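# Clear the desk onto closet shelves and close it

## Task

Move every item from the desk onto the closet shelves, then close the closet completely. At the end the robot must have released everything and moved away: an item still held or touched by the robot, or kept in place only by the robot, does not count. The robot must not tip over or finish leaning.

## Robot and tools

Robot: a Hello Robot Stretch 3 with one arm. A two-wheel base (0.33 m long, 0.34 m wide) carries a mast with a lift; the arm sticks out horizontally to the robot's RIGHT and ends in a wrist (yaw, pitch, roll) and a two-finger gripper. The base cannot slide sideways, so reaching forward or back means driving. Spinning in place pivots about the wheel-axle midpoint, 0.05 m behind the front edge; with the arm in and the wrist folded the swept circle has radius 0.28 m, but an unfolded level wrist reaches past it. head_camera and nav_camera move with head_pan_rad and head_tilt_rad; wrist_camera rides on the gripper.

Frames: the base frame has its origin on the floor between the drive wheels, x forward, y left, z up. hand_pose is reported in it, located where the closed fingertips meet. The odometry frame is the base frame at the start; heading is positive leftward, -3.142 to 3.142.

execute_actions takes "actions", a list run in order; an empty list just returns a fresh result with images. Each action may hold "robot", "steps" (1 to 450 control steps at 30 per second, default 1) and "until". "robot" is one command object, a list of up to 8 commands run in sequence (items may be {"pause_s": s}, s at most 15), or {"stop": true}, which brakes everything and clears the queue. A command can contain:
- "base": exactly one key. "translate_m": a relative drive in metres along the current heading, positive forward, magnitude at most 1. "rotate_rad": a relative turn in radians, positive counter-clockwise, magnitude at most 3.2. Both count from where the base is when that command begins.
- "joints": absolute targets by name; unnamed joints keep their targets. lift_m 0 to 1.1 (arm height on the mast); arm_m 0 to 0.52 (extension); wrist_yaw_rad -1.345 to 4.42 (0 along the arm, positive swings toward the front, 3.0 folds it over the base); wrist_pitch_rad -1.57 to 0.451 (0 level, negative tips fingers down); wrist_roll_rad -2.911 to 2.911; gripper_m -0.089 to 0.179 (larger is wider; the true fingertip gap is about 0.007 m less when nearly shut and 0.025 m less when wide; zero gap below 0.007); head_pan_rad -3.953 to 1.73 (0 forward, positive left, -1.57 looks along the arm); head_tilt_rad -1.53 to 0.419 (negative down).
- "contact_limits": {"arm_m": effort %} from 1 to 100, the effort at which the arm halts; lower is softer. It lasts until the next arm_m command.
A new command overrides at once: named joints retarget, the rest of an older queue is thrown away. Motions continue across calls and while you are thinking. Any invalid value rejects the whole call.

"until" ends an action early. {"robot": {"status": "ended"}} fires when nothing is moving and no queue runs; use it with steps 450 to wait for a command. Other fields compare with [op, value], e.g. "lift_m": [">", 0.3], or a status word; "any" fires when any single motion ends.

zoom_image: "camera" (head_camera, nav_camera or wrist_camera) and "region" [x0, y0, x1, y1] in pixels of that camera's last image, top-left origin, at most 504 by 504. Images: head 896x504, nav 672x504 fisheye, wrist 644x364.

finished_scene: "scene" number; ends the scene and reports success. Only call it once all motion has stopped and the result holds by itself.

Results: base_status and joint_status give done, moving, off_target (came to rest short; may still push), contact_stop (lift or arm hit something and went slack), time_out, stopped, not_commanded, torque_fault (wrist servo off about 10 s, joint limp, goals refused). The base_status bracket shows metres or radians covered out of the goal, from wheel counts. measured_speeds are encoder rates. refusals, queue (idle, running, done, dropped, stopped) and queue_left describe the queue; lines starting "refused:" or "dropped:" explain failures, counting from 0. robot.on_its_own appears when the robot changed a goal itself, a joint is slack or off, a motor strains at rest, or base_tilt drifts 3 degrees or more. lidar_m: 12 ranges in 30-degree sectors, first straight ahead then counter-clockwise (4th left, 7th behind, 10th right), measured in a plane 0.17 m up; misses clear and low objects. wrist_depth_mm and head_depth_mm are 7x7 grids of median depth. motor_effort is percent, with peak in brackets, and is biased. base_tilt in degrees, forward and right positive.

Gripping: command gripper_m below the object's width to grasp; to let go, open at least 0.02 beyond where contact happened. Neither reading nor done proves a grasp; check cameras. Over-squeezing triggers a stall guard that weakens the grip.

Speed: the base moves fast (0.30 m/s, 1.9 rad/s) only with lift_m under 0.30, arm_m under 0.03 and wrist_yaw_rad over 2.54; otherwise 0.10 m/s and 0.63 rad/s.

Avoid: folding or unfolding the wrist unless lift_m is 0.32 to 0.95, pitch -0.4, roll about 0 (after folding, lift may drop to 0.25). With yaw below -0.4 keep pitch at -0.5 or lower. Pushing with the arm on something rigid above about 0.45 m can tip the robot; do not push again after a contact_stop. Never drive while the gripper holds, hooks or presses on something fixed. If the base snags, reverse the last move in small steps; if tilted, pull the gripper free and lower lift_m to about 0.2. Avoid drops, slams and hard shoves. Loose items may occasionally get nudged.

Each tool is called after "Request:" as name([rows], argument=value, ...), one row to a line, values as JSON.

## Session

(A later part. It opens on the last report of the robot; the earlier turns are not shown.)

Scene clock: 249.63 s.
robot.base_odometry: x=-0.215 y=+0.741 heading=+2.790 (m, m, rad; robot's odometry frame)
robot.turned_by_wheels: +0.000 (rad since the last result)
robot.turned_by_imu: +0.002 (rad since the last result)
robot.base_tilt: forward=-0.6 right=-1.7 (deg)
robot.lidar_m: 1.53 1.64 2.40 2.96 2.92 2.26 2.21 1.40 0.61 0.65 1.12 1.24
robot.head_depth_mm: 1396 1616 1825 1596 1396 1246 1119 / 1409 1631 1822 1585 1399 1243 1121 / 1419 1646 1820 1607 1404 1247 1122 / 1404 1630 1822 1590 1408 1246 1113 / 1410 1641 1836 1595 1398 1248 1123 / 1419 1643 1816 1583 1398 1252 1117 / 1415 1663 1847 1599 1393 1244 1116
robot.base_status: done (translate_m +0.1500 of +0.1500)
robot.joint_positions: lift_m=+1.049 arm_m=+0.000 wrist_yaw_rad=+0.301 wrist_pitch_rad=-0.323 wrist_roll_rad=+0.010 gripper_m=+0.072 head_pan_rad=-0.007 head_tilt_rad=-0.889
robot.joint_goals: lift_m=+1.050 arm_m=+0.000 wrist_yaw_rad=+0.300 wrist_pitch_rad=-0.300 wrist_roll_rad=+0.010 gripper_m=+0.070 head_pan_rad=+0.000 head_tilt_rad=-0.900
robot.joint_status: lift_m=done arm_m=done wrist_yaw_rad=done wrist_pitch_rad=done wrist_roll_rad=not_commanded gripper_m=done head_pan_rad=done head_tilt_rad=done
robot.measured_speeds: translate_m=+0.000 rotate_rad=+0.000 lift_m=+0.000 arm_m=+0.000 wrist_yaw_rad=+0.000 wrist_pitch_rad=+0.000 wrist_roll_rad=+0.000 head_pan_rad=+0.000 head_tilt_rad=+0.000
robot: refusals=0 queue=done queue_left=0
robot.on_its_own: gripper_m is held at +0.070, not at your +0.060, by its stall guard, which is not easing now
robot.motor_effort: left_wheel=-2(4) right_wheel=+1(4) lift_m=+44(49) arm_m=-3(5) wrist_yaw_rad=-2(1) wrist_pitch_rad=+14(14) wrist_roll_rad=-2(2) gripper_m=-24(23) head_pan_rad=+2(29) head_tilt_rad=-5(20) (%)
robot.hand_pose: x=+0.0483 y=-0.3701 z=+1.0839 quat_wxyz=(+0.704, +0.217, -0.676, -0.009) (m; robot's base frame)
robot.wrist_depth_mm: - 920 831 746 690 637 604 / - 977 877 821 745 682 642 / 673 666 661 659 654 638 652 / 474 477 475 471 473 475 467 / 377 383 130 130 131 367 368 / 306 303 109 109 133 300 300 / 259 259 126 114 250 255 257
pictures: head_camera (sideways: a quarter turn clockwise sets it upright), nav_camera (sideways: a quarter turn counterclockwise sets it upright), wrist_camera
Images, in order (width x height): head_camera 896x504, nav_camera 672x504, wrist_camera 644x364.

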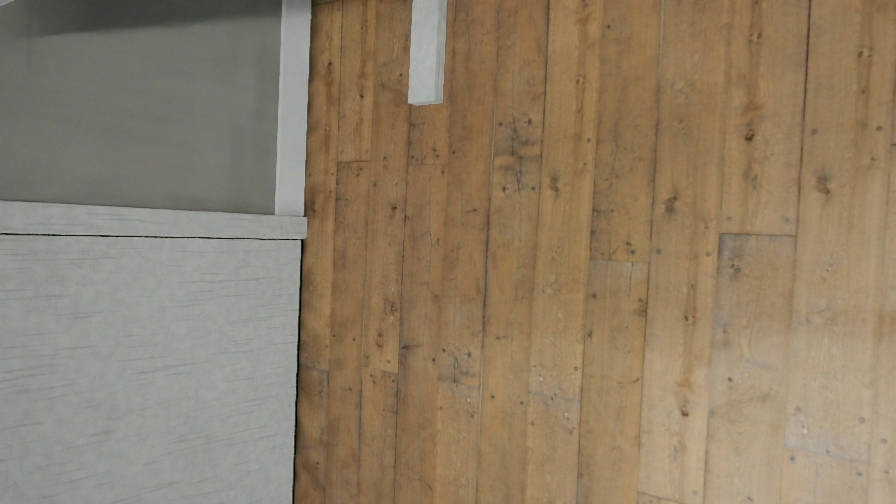

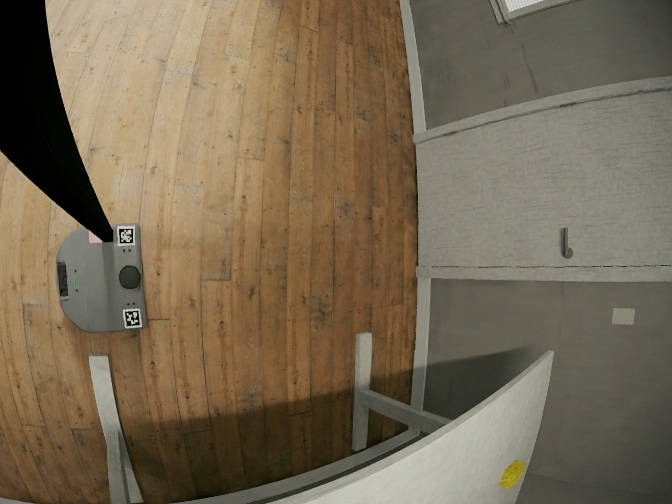

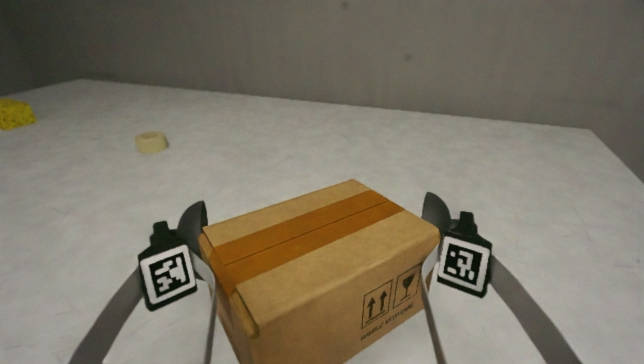

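Request:
execute_actions([
  {"robot":[{"base":{"translate_m":0.35}},{"base":{"rotate_rad":1.57},"joints":{"head_tilt_rad":-0.3}}],"steps":450,"until":{"robot":{"status":"ended"}}},
  {"steps":15},
])

Scene clock: 262.47 s.
robot.base_odometry: x=-0.543 y=+0.861 heading=-1.923 (m, m, rad; robot's odometry frame)
robot.turned_by_wheels: +1.570 (rad since the last result)
robot.turned_by_imu: +1.577 (rad since the last result)
robot.base_tilt: forward=-0.5 right=-1.7 (deg)
robot.lidar_m: 2.94 3.14 2.60 2.56 1.43 0.78 1.09 0.97 0.98 1.18 1.27 1.87
robot.head_depth_mm: 3095 3300 3467 3673 2546 1879 1508 / 3131 3298 3531 3592 2537 1903 1504 / 3124 3250 3528 3663 2543 1893 1501 / 2586 2710 2900 3066 2562 1898 1490 / 3167 3303 3534 3592 2554 1892 1502 / 3158 3280 3507 3159 2543 1884 1504 / 2540 2709 2894 3090 2556 1897 1503
robot.base_status: done (rotate_rad +1.5699 of +1.5700)
robot.joint_positions: lift_m=+1.049 arm_m=+0.000 wrist_yaw_rad=+0.301 wrist_pitch_rad=-0.323 wrist_roll_rad=+0.010 gripper_m=+0.072 head_pan_rad=-0.007 head_tilt_rad=-0.310
robot.joint_goals: lift_m=+1.050 arm_m=+0.000 wrist_yaw_rad=+0.300 wrist_pitch_rad=-0.300 wrist_roll_rad=+0.010 gripper_m=+0.070 head_pan_rad=+0.000 head_tilt_rad=-0.300
robot.joint_status: lift_m=done arm_m=done wrist_yaw_rad=done wrist_pitch_rad=done wrist_roll_rad=not_commanded gripper_m=done head_pan_rad=done head_tilt_rad=done
robot.measured_speeds: translate_m=+0.000 rotate_rad=+0.000 lift_m=+0.000 arm_m=+0.000 wrist_yaw_rad=+0.000 wrist_pitch_rad=+0.000 wrist_roll_rad=+0.000 head_pan_rad=+0.000 head_tilt_rad=+0.000
robot: refusals=0 queue=done queue_left=0
robot.on_its_own: gripper_m is held at +0.070, not at your +0.060, by its stall guard, which is not easing now
robot.motor_effort: left_wheel=-2(7) right_wheel=+2(5) lift_m=+43(44) arm_m=-2(2) wrist_yaw_rad=-2(2) wrist_pitch_rad=+14(13) wrist_roll_rad=-2(2) gripper_m=-24(24) head_pan_rad=+2(3) head_tilt_rad=+3(27) (%)
robot.hand_pose: x=+0.0483 y=-0.3701 z=+1.0839 quat_wxyz=(+0.704, +0.217, -0.676, -0.009) (m; robot's base frame)
robot.wrist_depth_mm: - - 975 880 793 737 686 / - - - 916 890 799 732 / - - - - 908 862 790 / - - - - - 938 863 / - - 130 130 131 - 911 / - - 109 109 133 - - / - - 126 114 - - -
pictures: head_camera (sideways: a quarter turn clockwise sets it upright), nav_camera (sideways: a quarter turn counterclockwise sets it upright), wrist_camera
Images, in order (width x height): head_camera 896x504, nav_camera 672x504, wrist_camera 644x364.

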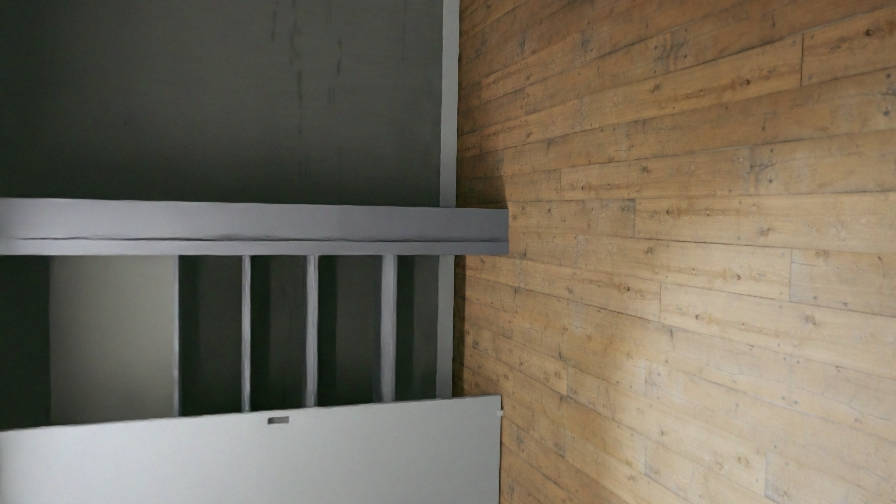

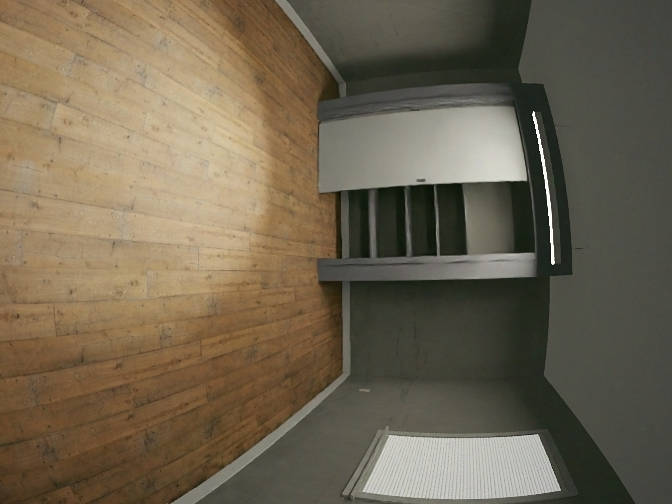

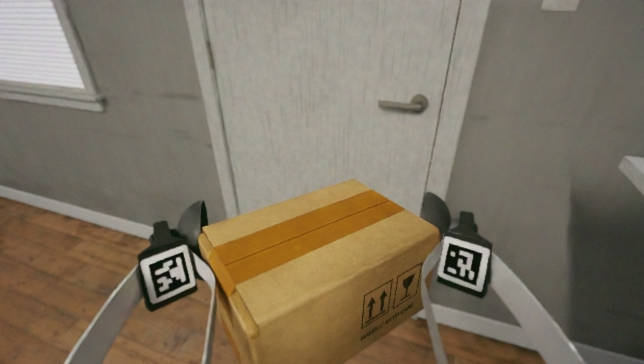

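Request:
execute_actions([
  {"robot":[{"base":{"rotate_rad":0.14}},{"base":{"translate_m":1.0}},{"base":{"translate_m":0.95}},{"base":{"rotate_rad":1.43},"joints":{"head_pan_rad":-1.57}}],"steps":450,"until":{"robot":{"status":"ended"}}},
  {"steps":450,"until":{"robot":{"status":"ended"}}},
  {"steps":10},
])

Scene clock: 295.10 s.
robot.base_odometry: x=-0.955 y=-1.045 heading=-0.354 (m, m, rad; robot's odometry frame)
robot.turned_by_wheels: +1.570 (rad since the last result)
robot.turned_by_imu: +1.593 (rad since the last result)
robot.base_tilt: forward=-0.6 right=-1.8 (deg)
robot.lidar_m: 2.11 2.27 3.04 2.53 2.11 1.67 1.65 1.77 1.07 1.14 1.14 1.63
robot.head_depth_mm: 1481 1560 1552 1604 - - - / 1508 1595 1683 1653 - - - / 1514 1606 1706 1643 - - - / 1535 1611 1698 1643 - - - / 1543 1630 1738 1724 - - 1434 / 1557 1638 1746 1818 1586 321 1396 / 942 993 1045 1098 1183 1299 1382
robot.base_status: done (rotate_rad +1.4299 of +1.4300)
robot.joint_positions: lift_m=+1.049 arm_m=+0.000 wrist_yaw_rad=+0.301 wrist_pitch_rad=-0.323 wrist_roll_rad=+0.010 gripper_m=+0.072 head_pan_rad=-1.563 head_tilt_rad=-0.310
robot.joint_goals: lift_m=+1.050 arm_m=+0.000 wrist_yaw_rad=+0.300 wrist_pitch_rad=-0.300 wrist_roll_rad=+0.010 gripper_m=+0.070 head_pan_rad=-1.570 head_tilt_rad=-0.300
robot.joint_status: lift_m=done arm_m=done wrist_yaw_rad=done wrist_pitch_rad=done wrist_roll_rad=not_commanded gripper_m=done head_pan_rad=done head_tilt_rad=done
robot.measured_speeds: translate_m=+0.000 rotate_rad=+0.000 lift_m=+0.000 arm_m=+0.000 wrist_yaw_rad=+0.000 wrist_pitch_rad=+0.000 wrist_roll_rad=+0.000 head_pan_rad=+0.000 head_tilt_rad=+0.000
robot: refusals=0 queue=done queue_left=0
robot.on_its_own: gripper_m is held at +0.070, not at your +0.060, by its stall guard, which is not easing now
robot.motor_effort: left_wheel=-3(7) right_wheel=+3(6) lift_m=+43(43) arm_m=-3(2) wrist_yaw_rad=-2(2) wrist_pitch_rad=+13(14) wrist_roll_rad=-2(2) gripper_m=-24(24) head_pan_rad=-2(26) head_tilt_rad=+3(3) (%)
robot.hand_pose: x=+0.0483 y=-0.3701 z=+1.0839 quat_wxyz=(+0.704, +0.217, -0.676, -0.009) (m; robot's base frame)
robot.wrist_depth_mm: - 942 831 - - - 895 / - - 950 - - - 649 / - - - - - - 659 / - - - - - - 682 / - - 130 131 131 - 772 / - - 109 109 133 905 852 / - - 125 114 - - -
pictures: head_camera (sideways: a quarter turn clockwise sets it upright), nav_camera (sideways: a quarter turn counterclockwise sets it upright), wrist_camera
Images, in order (width x height): head_camera 896x504, nav_camera 672x504, wrist_camera 644x364.

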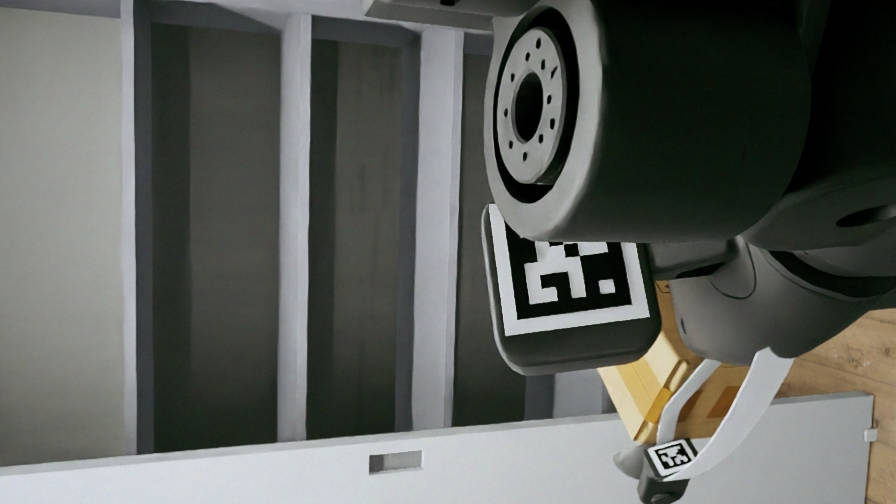

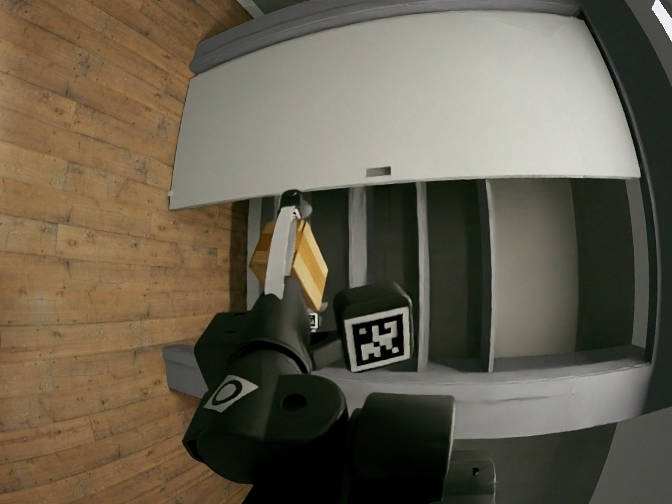

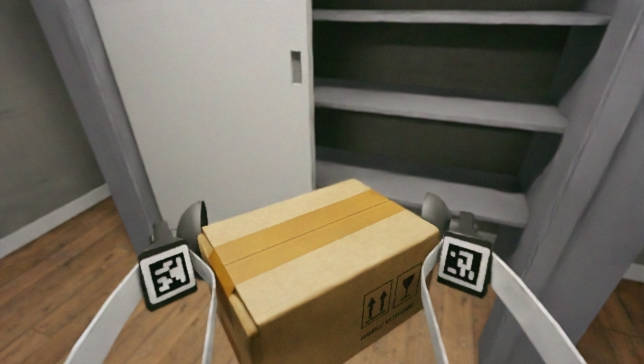

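Request:
execute_actions([
  {"robot":[{"base":{"rotate_rad":-1.57},"joints":{"wrist_yaw_rad":0.0}},{"base":{"translate_m":0.65}},{"base":{"rotate_rad":1.55}}],"steps":450,"until":{"robot":{"status":"ended"}}},
  {"steps":450,"until":{"robot":{"status":"ended"}}},
  {"steps":10},
])

Scene clock: 316.10 s.
robot.base_odometry: x=-1.180 y=-1.655 heading=-0.374 (m, m, rad; robot's odometry frame)
robot.turned_by_wheels: -0.020 (rad since the last result)
robot.turned_by_imu: -0.013 (rad since the last result)
robot.base_tilt: forward=-0.6 right=-1.7 (deg)
robot.lidar_m: 2.05 2.19 3.19 3.64 2.26 1.75 1.72 0.51 0.52 1.14 0.53 0.64
robot.head_depth_mm: 824 998 1030 1113 - - - / 823 1006 1032 1119 - - - / 826 1008 1043 1128 - - - / 827 1021 1053 1143 - - 967 / 824 1019 1051 1147 969 1150 1010 / 821 1026 1043 1158 923 1236 1011 / 826 1041 1050 1166 917 1232 1011
robot.base_status: done (rotate_rad +1.5499 of +1.5500)
robot.joint_positions: lift_m=+1.049 arm_m=+0.000 wrist_yaw_rad=+0.002 wrist_pitch_rad=-0.323 wrist_roll_rad=+0.010 gripper_m=+0.072 head_pan_rad=-1.563 head_tilt_rad=-0.309
robot.joint_goals: lift_m=+1.050 arm_m=+0.000 wrist_yaw_rad=+0.000 wrist_pitch_rad=-0.300 wrist_roll_rad=+0.010 gripper_m=+0.070 head_pan_rad=-1.570 head_tilt_rad=-0.300
robot.joint_status: lift_m=done arm_m=done wrist_yaw_rad=done wrist_pitch_rad=done wrist_roll_rad=not_commanded gripper_m=done head_pan_rad=done head_tilt_rad=done
robot.measured_speeds: translate_m=+0.000 rotate_rad=+0.000 lift_m=+0.000 arm_m=+0.000 wrist_yaw_rad=+0.000 wrist_pitch_rad=+0.000 wrist_roll_rad=+0.000 head_pan_rad=+0.000 head_tilt_rad=+0.000
robot: refusals=0 queue=done queue_left=0
robot.on_its_own: gripper_m is held at +0.070, not at your +0.060, by its stall guard, which is not easing now
robot.motor_effort: left_wheel=-3(8) right_wheel=+2(7) lift_m=+44(44) arm_m=-3(3) wrist_yaw_rad=-2(6) wrist_pitch_rad=+13(14) wrist_roll_rad=-2(2) gripper_m=-24(24) head_pan_rad=-1(2) head_tilt_rad=+4(3) (%)
robot.hand_pose: x=-0.0211 y=-0.3807 z=+1.0839 quat_wxyz=(+0.695, +0.114, -0.701, -0.114) (m; robot's base frame)
robot.wrist_depth_mm: 713 672 638 611 608 600 466 / 861 859 866 855 809 826 509 / 935 925 878 871 862 809 511 / 699 689 698 669 688 676 506 / - - 130 131 131 626 514 / 902 930 109 109 132 736 507 / 442 - 126 113 811 774 389
pictures: head_camera (sideways: a quarter turn clockwise sets it upright), nav_camera (sideways: a quarter turn counterclockwise sets it upright), wrist_camera
Images, in order (width x height): head_camera 896x504, nav_camera 672x504, wrist_camera 644x364.

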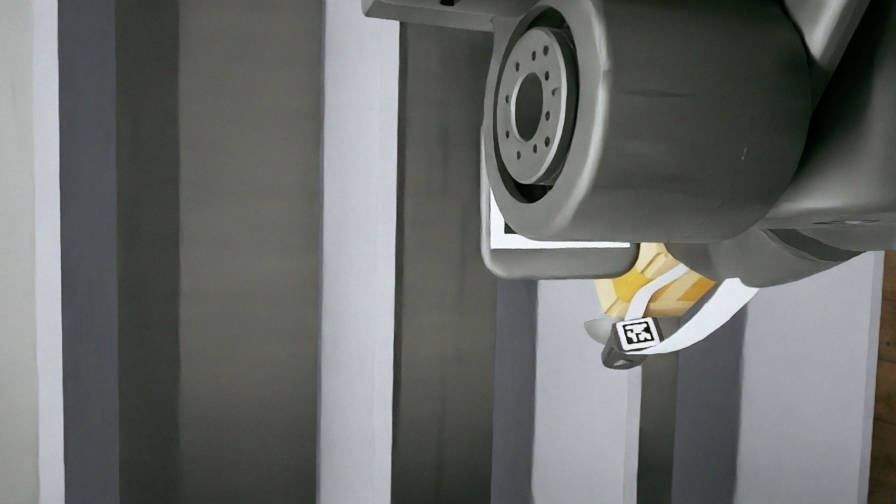

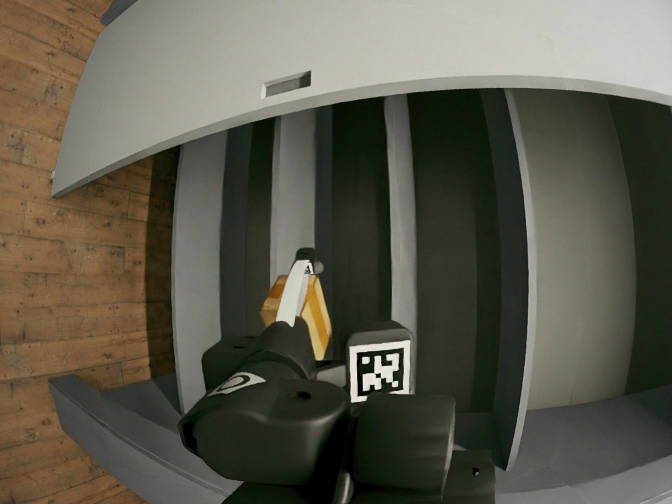

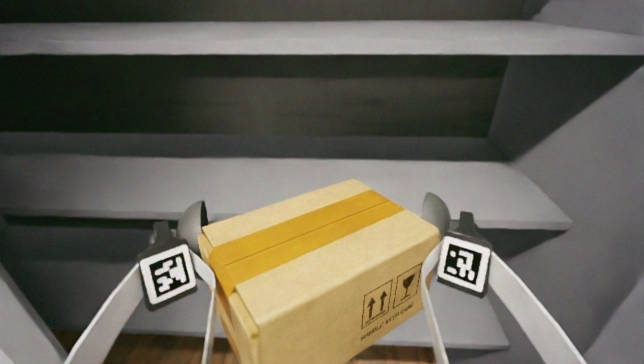

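Request:
execute_actions([
  {"robot":[{"base":{"translate_m":0.12}},{"base":{"rotate_rad":-1.57}},{"base":{"translate_m":0.16}},{"base":{"rotate_rad":1.57}},{"joints":{"lift_m":0.93}}],"steps":450,"until":{"robot":{"status":"ended"}}},
  {"steps":450,"until":{"robot":{"status":"ended"}}},
  {"steps":10},
])

Scene clock: 340.27 s.
robot.base_odometry: x=-1.126 y=-1.847 heading=-0.374 (m, m, rad; robot's odometry frame)
robot.turned_by_wheels: +0.000 (rad since the last result)
robot.turned_by_imu: +0.004 (rad since the last result)
robot.base_tilt: forward=-0.5 right=-1.7 (deg)
robot.lidar_m: 1.92 2.05 3.00 3.79 2.43 1.88 1.85 0.53 0.87 0.99 0.33 0.41
robot.head_depth_mm: 618 857 899 966 919 704 1028 / 617 863 900 976 916 708 958 / 618 877 899 981 920 682 - / 617 877 910 994 920 710 - / 617 890 914 1004 920 735 901 / 616 891 927 1008 917 735 979 / 617 899 930 1019 917 737 983
robot.base_status: done (rotate_rad +1.5699 of +1.5700)
robot.joint_positions: lift_m=+0.930 arm_m=+0.000 wrist_yaw_rad=+0.002 wrist_pitch_rad=-0.324 wrist_roll_rad=+0.010 gripper_m=+0.072 head_pan_rad=-1.563 head_tilt_rad=-0.309
robot.joint_goals: lift_m=+0.930 arm_m=+0.000 wrist_yaw_rad=+0.000 wrist_pitch_rad=-0.300 wrist_roll_rad=+0.010 gripper_m=+0.070 head_pan_rad=-1.570 head_tilt_rad=-0.300
robot.joint_status: lift_m=done arm_m=done wrist_yaw_rad=done wrist_pitch_rad=done wrist_roll_rad=not_commanded gripper_m=done head_pan_rad=done head_tilt_rad=done
robot.measured_speeds: translate_m=+0.000 rotate_rad=+0.000 lift_m=+0.000 arm_m=+0.000 wrist_yaw_rad=+0.000 wrist_pitch_rad=+0.000 wrist_roll_rad=+0.000 head_pan_rad=+0.000 head_tilt_rad=+0.000
robot: refusals=0 queue=done queue_left=0
robot.on_its_own: gripper_m is held at +0.070, not at your +0.060, by its stall guard, which is not easing now
robot.motor_effort: left_wheel=-3(8) right_wheel=+2(6) lift_m=+17(41) arm_m=-2(2) wrist_yaw_rad=-2(1) wrist_pitch_rad=+14(14) wrist_roll_rad=-2(2) gripper_m=-24(24) head_pan_rad=-2(2) head_tilt_rad=+4(4) (%)
robot.hand_pose: x=-0.0211 y=-0.3806 z=+0.9649 quat_wxyz=(+0.695, +0.114, -0.701, -0.114) (m; robot's base frame)
robot.wrist_depth_mm: 685 681 650 638 633 640 605 / 727 714 701 708 695 678 657 / 645 638 639 617 623 617 588 / 468 461 460 461 456 452 456 / 900 914 130 131 131 834 608 / 757 769 109 109 133 752 658 / 656 644 126 114 619 639 634
pictures: head_camera (sideways: a quarter turn clockwise sets it upright), nav_camera (sideways: a quarter turn counterclockwise sets it upright), wrist_camera
Images, in order (width x height): head_camera 896x504, nav_camera 672x504, wrist_camera 644x364.

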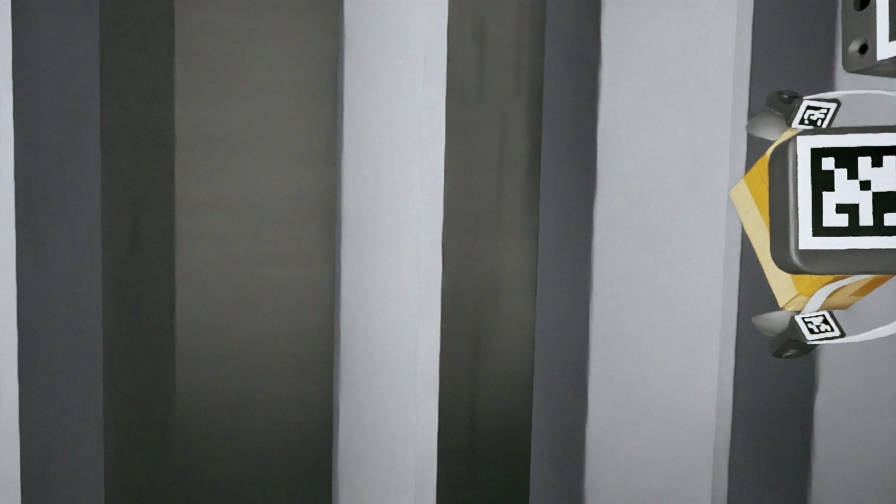

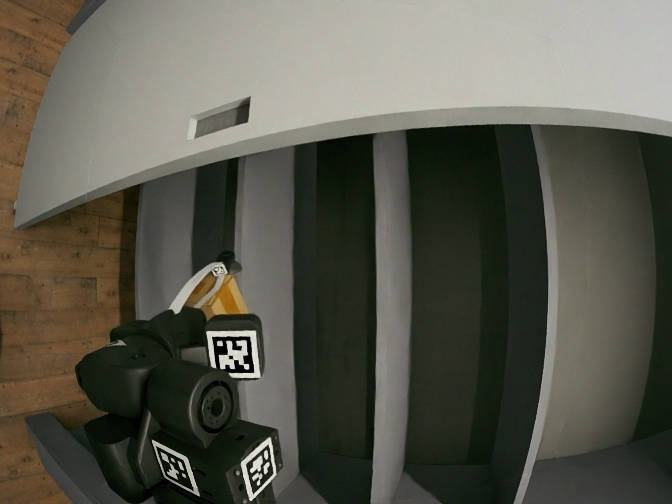

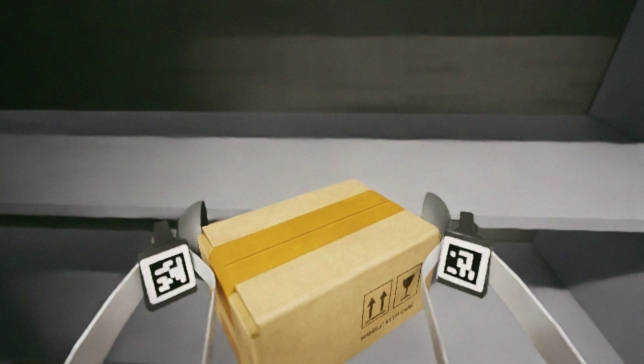

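Request:
execute_actions([
  {"robot":[{"joints":{"arm_m":0.44}},{"joints":{"lift_m":0.89}}],"steps":450,"until":{"robot":{"status":"ended"}}},
  {"steps":10},
])

Scene clock: 347.57 s.
robot.base_odometry: x=-1.126 y=-1.847 heading=-0.374 (m, m, rad; robot's odometry frame)
robot.turned_by_wheels: +0.000 (rad since the last result)
robot.turned_by_imu: +0.002 (rad since the last result)
robot.base_tilt: forward=-1.5 right=-3.2 (deg)
robot.lidar_m: 1.92 2.06 3.00 3.78 2.42 1.88 1.84 0.53 0.87 0.99 0.34 0.42
robot.head_depth_mm: 589 887 922 716 - 706 976 / 585 898 929 685 924 736 1008 / 661 904 939 - 927 738 1016 / 659 908 949 732 883 742 1015 / 653 919 952 739 975 775 1022 / 645 921 963 746 979 776 1020 / 638 931 969 751 984 776 1025
robot.base_status: done (rotate_rad +1.5698 of +1.5700)
robot.joint_positions: lift_m=+0.930 arm_m=+0.426 wrist_yaw_rad=+0.004 wrist_pitch_rad=-0.355 wrist_roll_rad=-0.007 gripper_m=+0.072 head_pan_rad=-1.563 head_tilt_rad=-0.307
robot.joint_goals: lift_m=+0.930 arm_m=+0.427 wrist_yaw_rad=+0.000 wrist_pitch_rad=-0.300 wrist_roll_rad=-0.007 gripper_m=+0.070 head_pan_rad=-1.570 head_tilt_rad=-0.300
robot.joint_status: lift_m=done arm_m=contact_stop wrist_yaw_rad=done wrist_pitch_rad=done wrist_roll_rad=not_commanded gripper_m=done head_pan_rad=done head_tilt_rad=done
robot.measured_speeds: translate_m=+0.000 rotate_rad=+0.000 lift_m=+0.000 arm_m=-0.024 wrist_yaw_rad=+0.000 wrist_pitch_rad=+0.168 wrist_roll_rad=+0.024 head_pan_rad=+0.000 head_tilt_rad=+0.000
robot: refusals=0 queue=dropped queue_left=0
robot.on_its_own: gripper_m is held at +0.070, not at your +0.060, by its stall guard, which is not easing now; arm_m is slack since a contact_stop, until your next command for it (your +0.440 is given up)
robot.motor_effort: left_wheel=-5(16) right_wheel=+0(2) lift_m=+43(43) arm_m=+9(25) wrist_yaw_rad=-3(3) wrist_pitch_rad=+27(67) wrist_roll_rad=+4(7) gripper_m=-24(24) head_pan_rad=+0(2) head_tilt_rad=+2(3) (%)
robot.hand_pose: x=-0.0207 y=-0.8028 z=+0.9564 quat_wxyz=(+0.699, +0.127, -0.693, -0.124) (m; robot's base frame)
robot.wrist_depth_mm: 312 309 306 297 291 285 282 / 341 333 327 325 317 310 307 / 374 367 359 354 348 339 332 / 416 402 391 372 376 375 365 / 384 396 130 130 131 374 375 / 316 313 109 109 133 309 309 / 266 267 126 113 258 265 264
pictures: head_camera (sideways: a quarter turn clockwise sets it upright), nav_camera (sideways: a quarter turn counterclockwise sets it upright), wrist_camera
dropped: robot: command 0 of its queue: arm_m: contact_stop
Images, in order (width x height): head_camera 896x504, nav_camera 672x504, wrist_camera 644x364.

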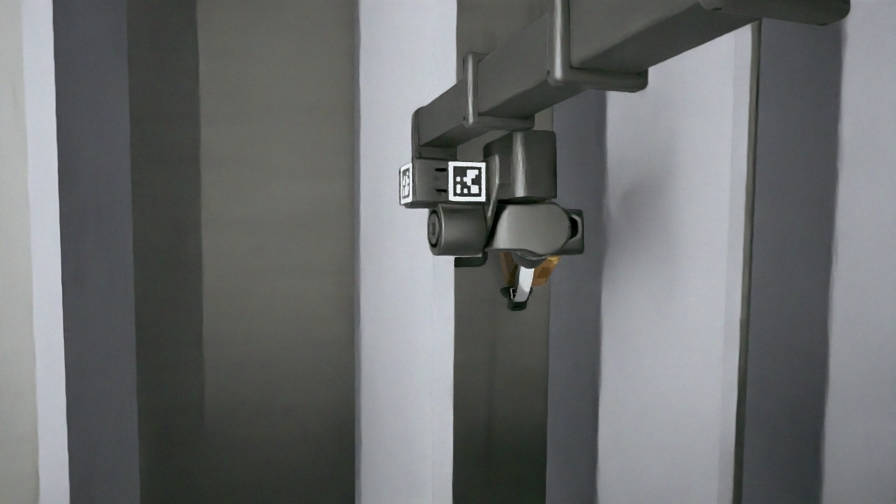

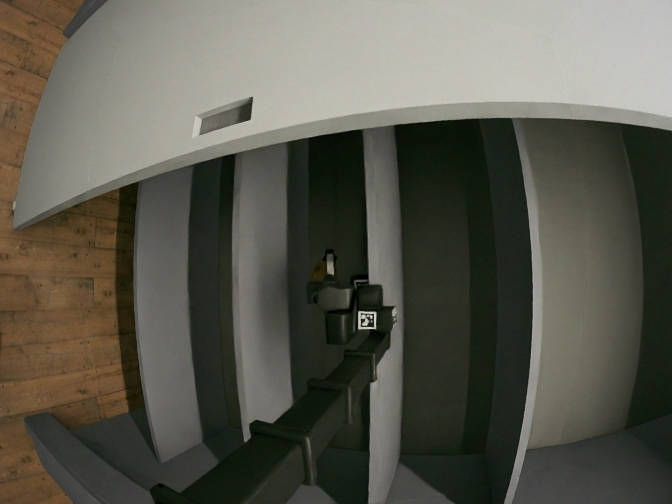

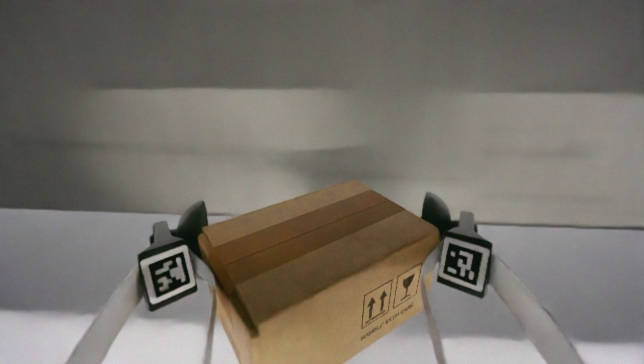

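Request:
execute_actions([
  {"robot":[{"joints":{"arm_m":0.39}},{"joints":{"lift_m":0.86}}],"steps":450,"until":{"robot":{"status":"ended"}}},
  {"steps":15},
])

Scene clock: 352.00 s.
robot.base_odometry: x=-1.126 y=-1.847 heading=-0.374 (m, m, rad; robot's odometry frame)
robot.turned_by_wheels: +0.000 (rad since the last result)
robot.turned_by_imu: -0.040 (rad since the last result)
robot.base_tilt: forward=-0.6 right=-1.7 (deg)
robot.lidar_m: 1.09 2.03 2.87 3.34 2.50 1.89 1.84 0.52 0.83 0.98 0.34 0.40
robot.head_depth_mm: 607 867 904 980 970 - - / 610 869 903 978 - 682 985 / 608 873 909 986 - 697 983 / 609 878 912 987 901 682 985 / 609 880 919 991 926 710 989 / 608 885 914 994 921 740 981 / 608 890 914 998 920 736 986
robot.base_status: done (rotate_rad +1.5700 of +1.5700)
robot.joint_positions: lift_m=+0.860 arm_m=+0.390 wrist_yaw_rad=+0.002 wrist_pitch_rad=-0.328 wrist_roll_rad=+0.000 gripper_m=+0.072 head_pan_rad=-1.563 head_tilt_rad=-0.307
robot.joint_goals: lift_m=+0.860 arm_m=+0.390 wrist_yaw_rad=+0.000 wrist_pitch_rad=-0.300 wrist_roll_rad=+0.000 gripper_m=+0.070 head_pan_rad=-1.570 head_tilt_rad=-0.300
robot.joint_status: lift_m=done arm_m=done wrist_yaw_rad=done wrist_pitch_rad=done wrist_roll_rad=not_commanded gripper_m=done head_pan_rad=done head_tilt_rad=done
robot.measured_speeds: translate_m=+0.000 rotate_rad=+0.000 lift_m=+0.000 arm_m=+0.000 wrist_yaw_rad=+0.000 wrist_pitch_rad=+0.000 wrist_roll_rad=+0.000 head_pan_rad=+0.000 head_tilt_rad=+0.000
robot: refusals=0 queue=done queue_left=0
robot.on_its_own: gripper_m is held at +0.070, not at your +0.060, by its stall guard, which is not easing now
robot.motor_effort: left_wheel=+0(6) right_wheel=-1(4) lift_m=+17(44) arm_m=-2(10) wrist_yaw_rad=-2(3) wrist_pitch_rad=+16(24) wrist_roll_rad=+2(4) gripper_m=-24(24) head_pan_rad=-1(1) head_tilt_rad=+3(2) (%)
robot.hand_pose: x=-0.0210 y=-0.7702 z=+0.8939 quat_wxyz=(+0.698, +0.116, -0.697, -0.115) (m; robot's base frame)
robot.wrist_depth_mm: 311 305 304 303 301 301 296 / 335 334 334 331 326 329 327 / 367 363 362 360 355 357 347 / 316 319 318 321 316 317 319 / 249 259 130 131 131 250 249 / 203 206 109 109 134 204 205 / 175 174 126 114 169 174 174
pictures: head_camera (sideways: a quarter turn clockwise sets it upright), nav_camera (sideways: a quarter turn counterclockwise sets it upright), wrist_camera
Images, in order (width x height): head_camera 896x504, nav_camera 672x504, wrist_camera 644x364.

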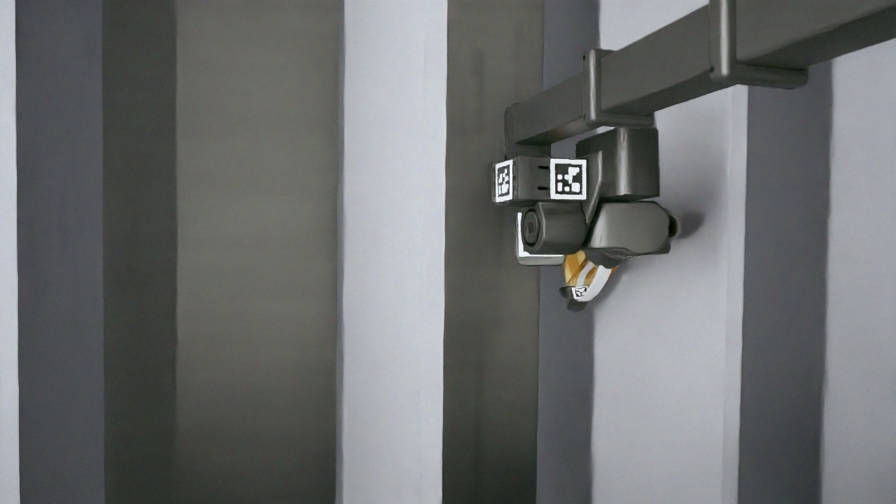

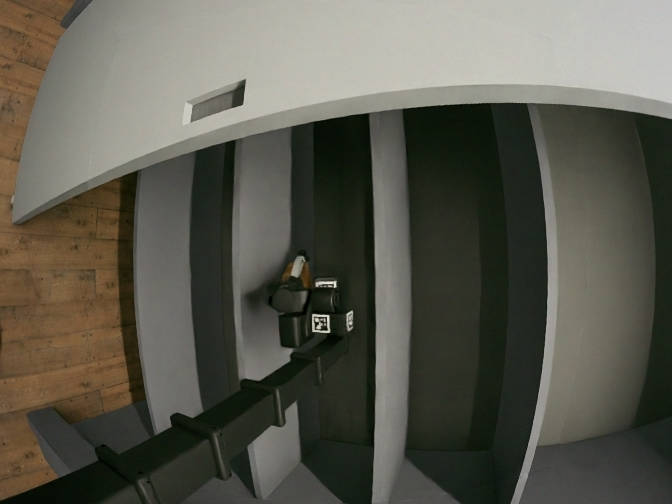

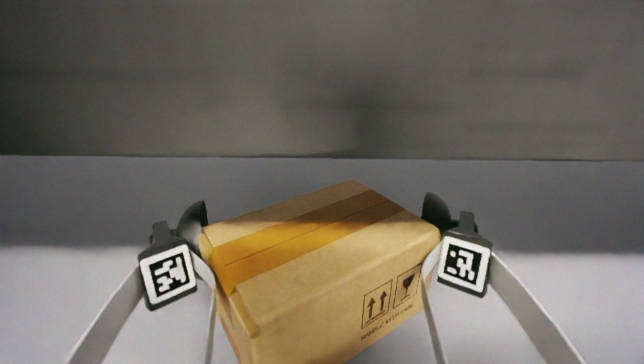

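Deeper now, lower, release.

Request:
execute_actions([
  {"robot":[{"joints":{"arm_m":0.45}},{"joints":{"lift_m":0.84}},{"joints":{"gripper_m":0.17}},{"joints":{"arm_m":0.0}}],"steps":450,"until":{"robot":{"status":"ended"}}},
  {"steps":15},
])

Scene clock: 362.87 s.
robot.base_odometry: x=-1.126 y=-1.847 heading=-0.374 (m, m, rad; robot's odometry frame)
robot.turned_by_wheels: +0.000 (rad since the last result)
robot.turned_by_imu: +0.001 (rad since the last result)
robot.base_tilt: forward=-0.5 right=-1.8 (deg)
robot.lidar_m: 1.10 2.03 2.88 3.32 2.49 1.89 1.84 0.52 0.83 0.98 0.33 0.40
robot.head_depth_mm: 607 866 906 982 924 711 988 / 608 875 908 986 926 711 982 / 608 871 911 985 921 709 986 / 608 877 913 987 845 711 982 / 608 879 915 990 921 711 979 / 607 882 915 1001 926 742 988 / 609 880 914 992 924 737 983
robot.base_status: done (rotate_rad +1.5700 of +1.5700)
robot.joint_positions: lift_m=+0.840 arm_m=+0.000 wrist_yaw_rad=+0.001 wrist_pitch_rad=-0.320 wrist_roll_rad=+0.001 gripper_m=+0.170 head_pan_rad=-1.563 head_tilt_rad=-0.307
robot.joint_goals: lift_m=+0.840 arm_m=+0.000 wrist_yaw_rad=+0.000 wrist_pitch_rad=-0.300 wrist_roll_rad=+0.001 gripper_m=+0.170 head_pan_rad=-1.570 head_tilt_rad=-0.300
robot.joint_status: lift_m=done arm_m=done wrist_yaw_rad=done wrist_pitch_rad=done wrist_roll_rad=not_commanded gripper_m=done head_pan_rad=done head_tilt_rad=done
robot.measured_speeds: translate_m=+0.000 rotate_rad=+0.000 lift_m=+0.000 arm_m=+0.000 wrist_yaw_rad=+0.000 wrist_pitch_rad=+0.000 wrist_roll_rad=+0.000 head_pan_rad=+0.000 head_tilt_rad=+0.000
robot: refusals=0 queue=done queue_left=0
robot.motor_effort: left_wheel=+0(0) right_wheel=-1(1) lift_m=+17(13) arm_m=-3(4) wrist_yaw_rad=-2(2) wrist_pitch_rad=+11(16) wrist_roll_rad=+2(2) gripper_m=+1(100) head_pan_rad=-1(2) head_tilt_rad=+2(2) (%)
robot.hand_pose: x=-0.0212 y=-0.3811 z=+0.8758 quat_wxyz=(+0.698, +0.113, -0.698, -0.112) (m; robot's base frame)
robot.wrist_depth_mm: 653 643 661 645 633 639 630 / 663 674 664 522 661 661 593 / 408 403 397 398 397 404 403 / 849 843 845 838 829 826 581 / 790 824 792 789 785 826 613 / 669 636 658 649 647 636 582 / 563 576 569 569 575 565 563
pictures: head_camera (sideways: a quarter turn clockwise sets it upright), nav_camera (sideways: a quarter turn counterclockwise sets it upright), wrist_camera
Images, in order (width x height): head_camera 896x504, nav_camera 672x504, wrist_camera 644x364.

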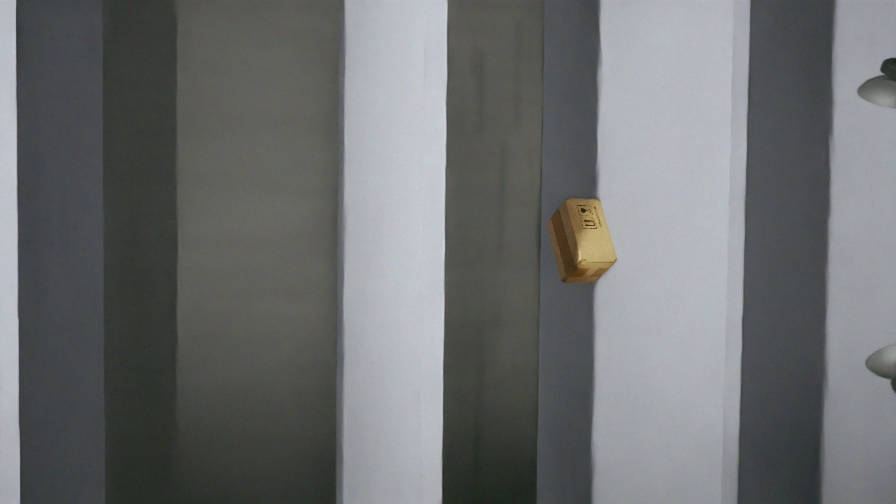

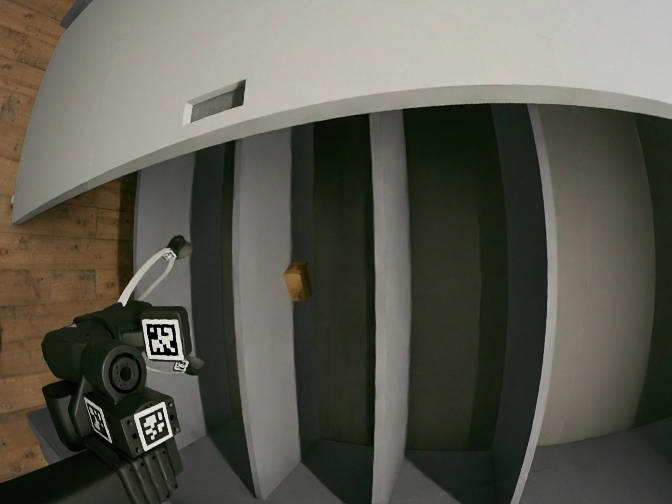

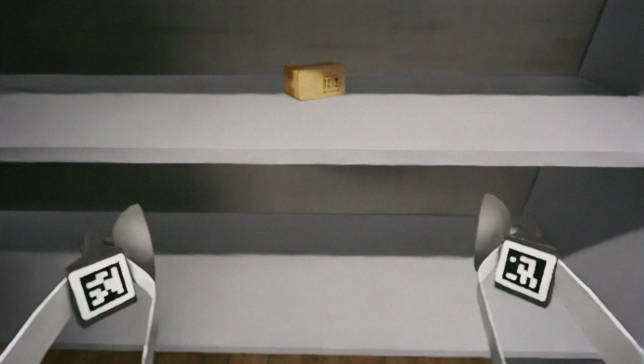

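Request:
execute_actions([
  {"robot":[{"joints":{"gripper_m":0.05,"wrist_pitch_rad":-0.4,"wrist_yaw_rad":3.0}},{"base":{"rotate_rad":1.79},"joints":{"head_pan_rad":0,"head_tilt_rad":-0.6}},{"joints":{"lift_m":0.27}},{"base":{"translate_m":1.0}},{"base":{"translate_m":1.0}},{"base":{"translate_m":0.5},"joints":{"lift_m":0.8}}],"steps":450,"until":{"robot":{"status":"ended"}}},
  {"steps":450,"until":{"robot":{"status":"ended"}}},
  {"steps":10},
])

Scene clock: 376.10 s.
robot.base_odometry: x=-1.126 y=-1.847 heading=-0.374 (m, m, rad; robot's odometry frame)
robot.turned_by_wheels: -0.001 (rad since the last result)
robot.turned_by_imu: -0.012 (rad since the last result)
robot.base_tilt: forward=-0.6 right=-1.7 (deg)
robot.lidar_m: 1.06 2.02 2.83 3.78 2.53 1.89 1.84 0.52 0.81 0.99 0.33 0.38
robot.head_depth_mm: 607 867 904 981 925 708 985 / 608 871 907 985 924 710 984 / 608 871 906 987 923 708 980 / 609 869 910 983 843 712 983 / 610 873 914 992 925 710 986 / 609 879 916 992 927 711 984 / 607 879 916 997 920 711 982
robot.base_status: done (rotate_rad +1.5693 of +1.5700)
robot.joint_positions: lift_m=+0.840 arm_m=+0.000 wrist_yaw_rad=+1.277 wrist_pitch_rad=-0.424 wrist_roll_rad=+0.013 gripper_m=+0.051 head_pan_rad=-1.564 head_tilt_rad=-0.307
robot.joint_goals: lift_m=+0.840 arm_m=+0.000 wrist_yaw_rad=+1.342 wrist_pitch_rad=-0.400 wrist_roll_rad=+0.013 gripper_m=+0.050 head_pan_rad=-1.570 head_tilt_rad=-0.300
robot.joint_status: lift_m=done arm_m=done wrist_yaw_rad=off_target wrist_pitch_rad=done wrist_roll_rad=not_commanded gripper_m=done head_pan_rad=done head_tilt_rad=done
robot.measured_speeds: translate_m=+0.000 rotate_rad=+0.000 lift_m=+0.000 arm_m=+0.000 wrist_yaw_rad=+0.000 wrist_pitch_rad=+0.000 wrist_roll_rad=+0.000 head_pan_rad=+0.000 head_tilt_rad=+0.000
robot: refusals=0 queue=dropped queue_left=0
robot.on_its_own: wrist_yaw_rad is held at +1.342, not at your +3.000, by its stall guard, which is still easing
robot.motor_effort: left_wheel=-9(16) right_wheel=+22(41) lift_m=+19(18) arm_m=-2(2) wrist_yaw_rad=+40(68) wrist_pitch_rad=+15(23) wrist_roll_rad=-3(4) gripper_m=-20(100) head_pan_rad=-1(2) head_tilt_rad=+2(2) (%)
robot.hand_pose: x=+0.1927 y=-0.2101 z=+0.8518 quat_wxyz=(+0.641, +0.533, -0.470, +0.289) (m; robot's base frame)
robot.wrist_depth_mm: - - - 271 146 136 631 / - - - 302 154 429 403 / - - - 335 166 887 715 / - - - 376 185 849 737 / - - - 422 242 687 690 / - - - 495 258 601 585 / 916 926 935 598 619 941 505
pictures: head_camera (sideways: a quarter turn clockwise sets it upright), nav_camera (sideways: a quarter turn counterclockwise sets it upright), wrist_camera
dropped: robot: command 0 of its queue: wrist_yaw_rad: off_target
Images, in order (width x height): head_camera 896x504, nav_camera 672x504, wrist_camera 644x364.

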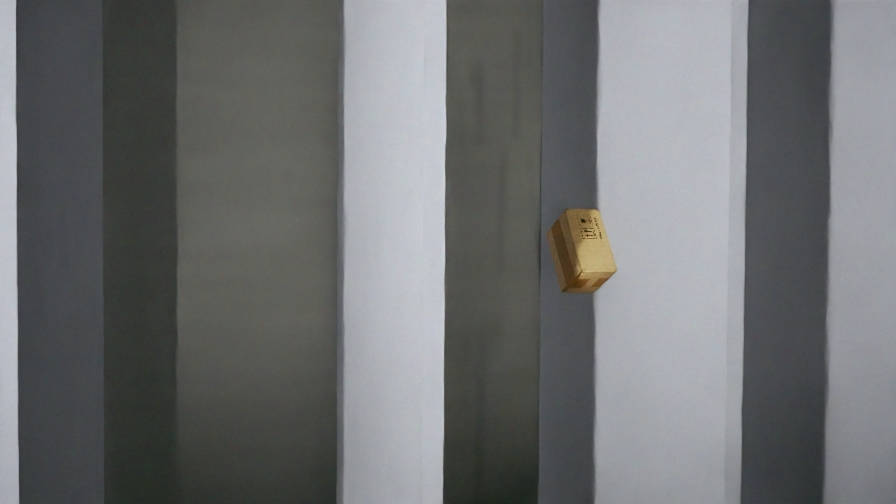

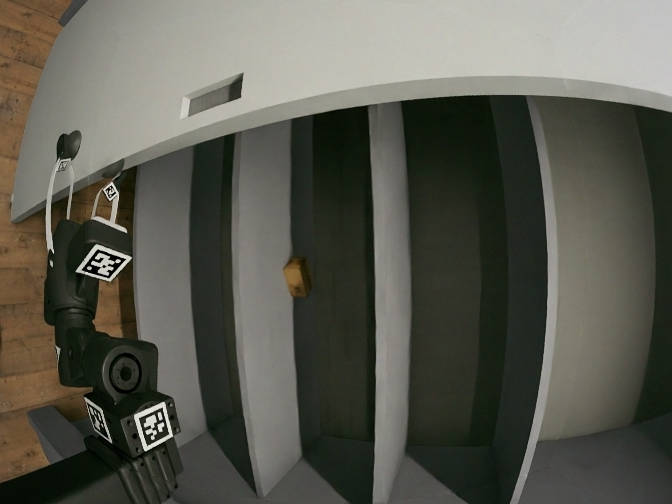

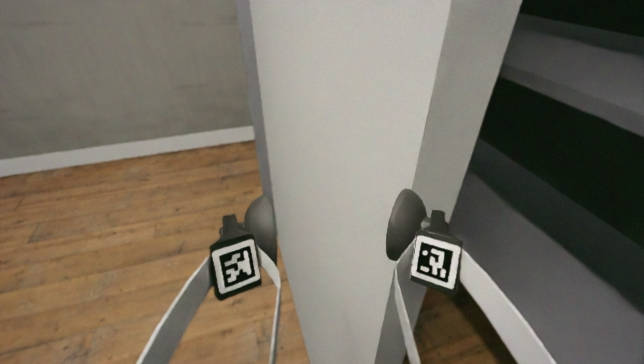

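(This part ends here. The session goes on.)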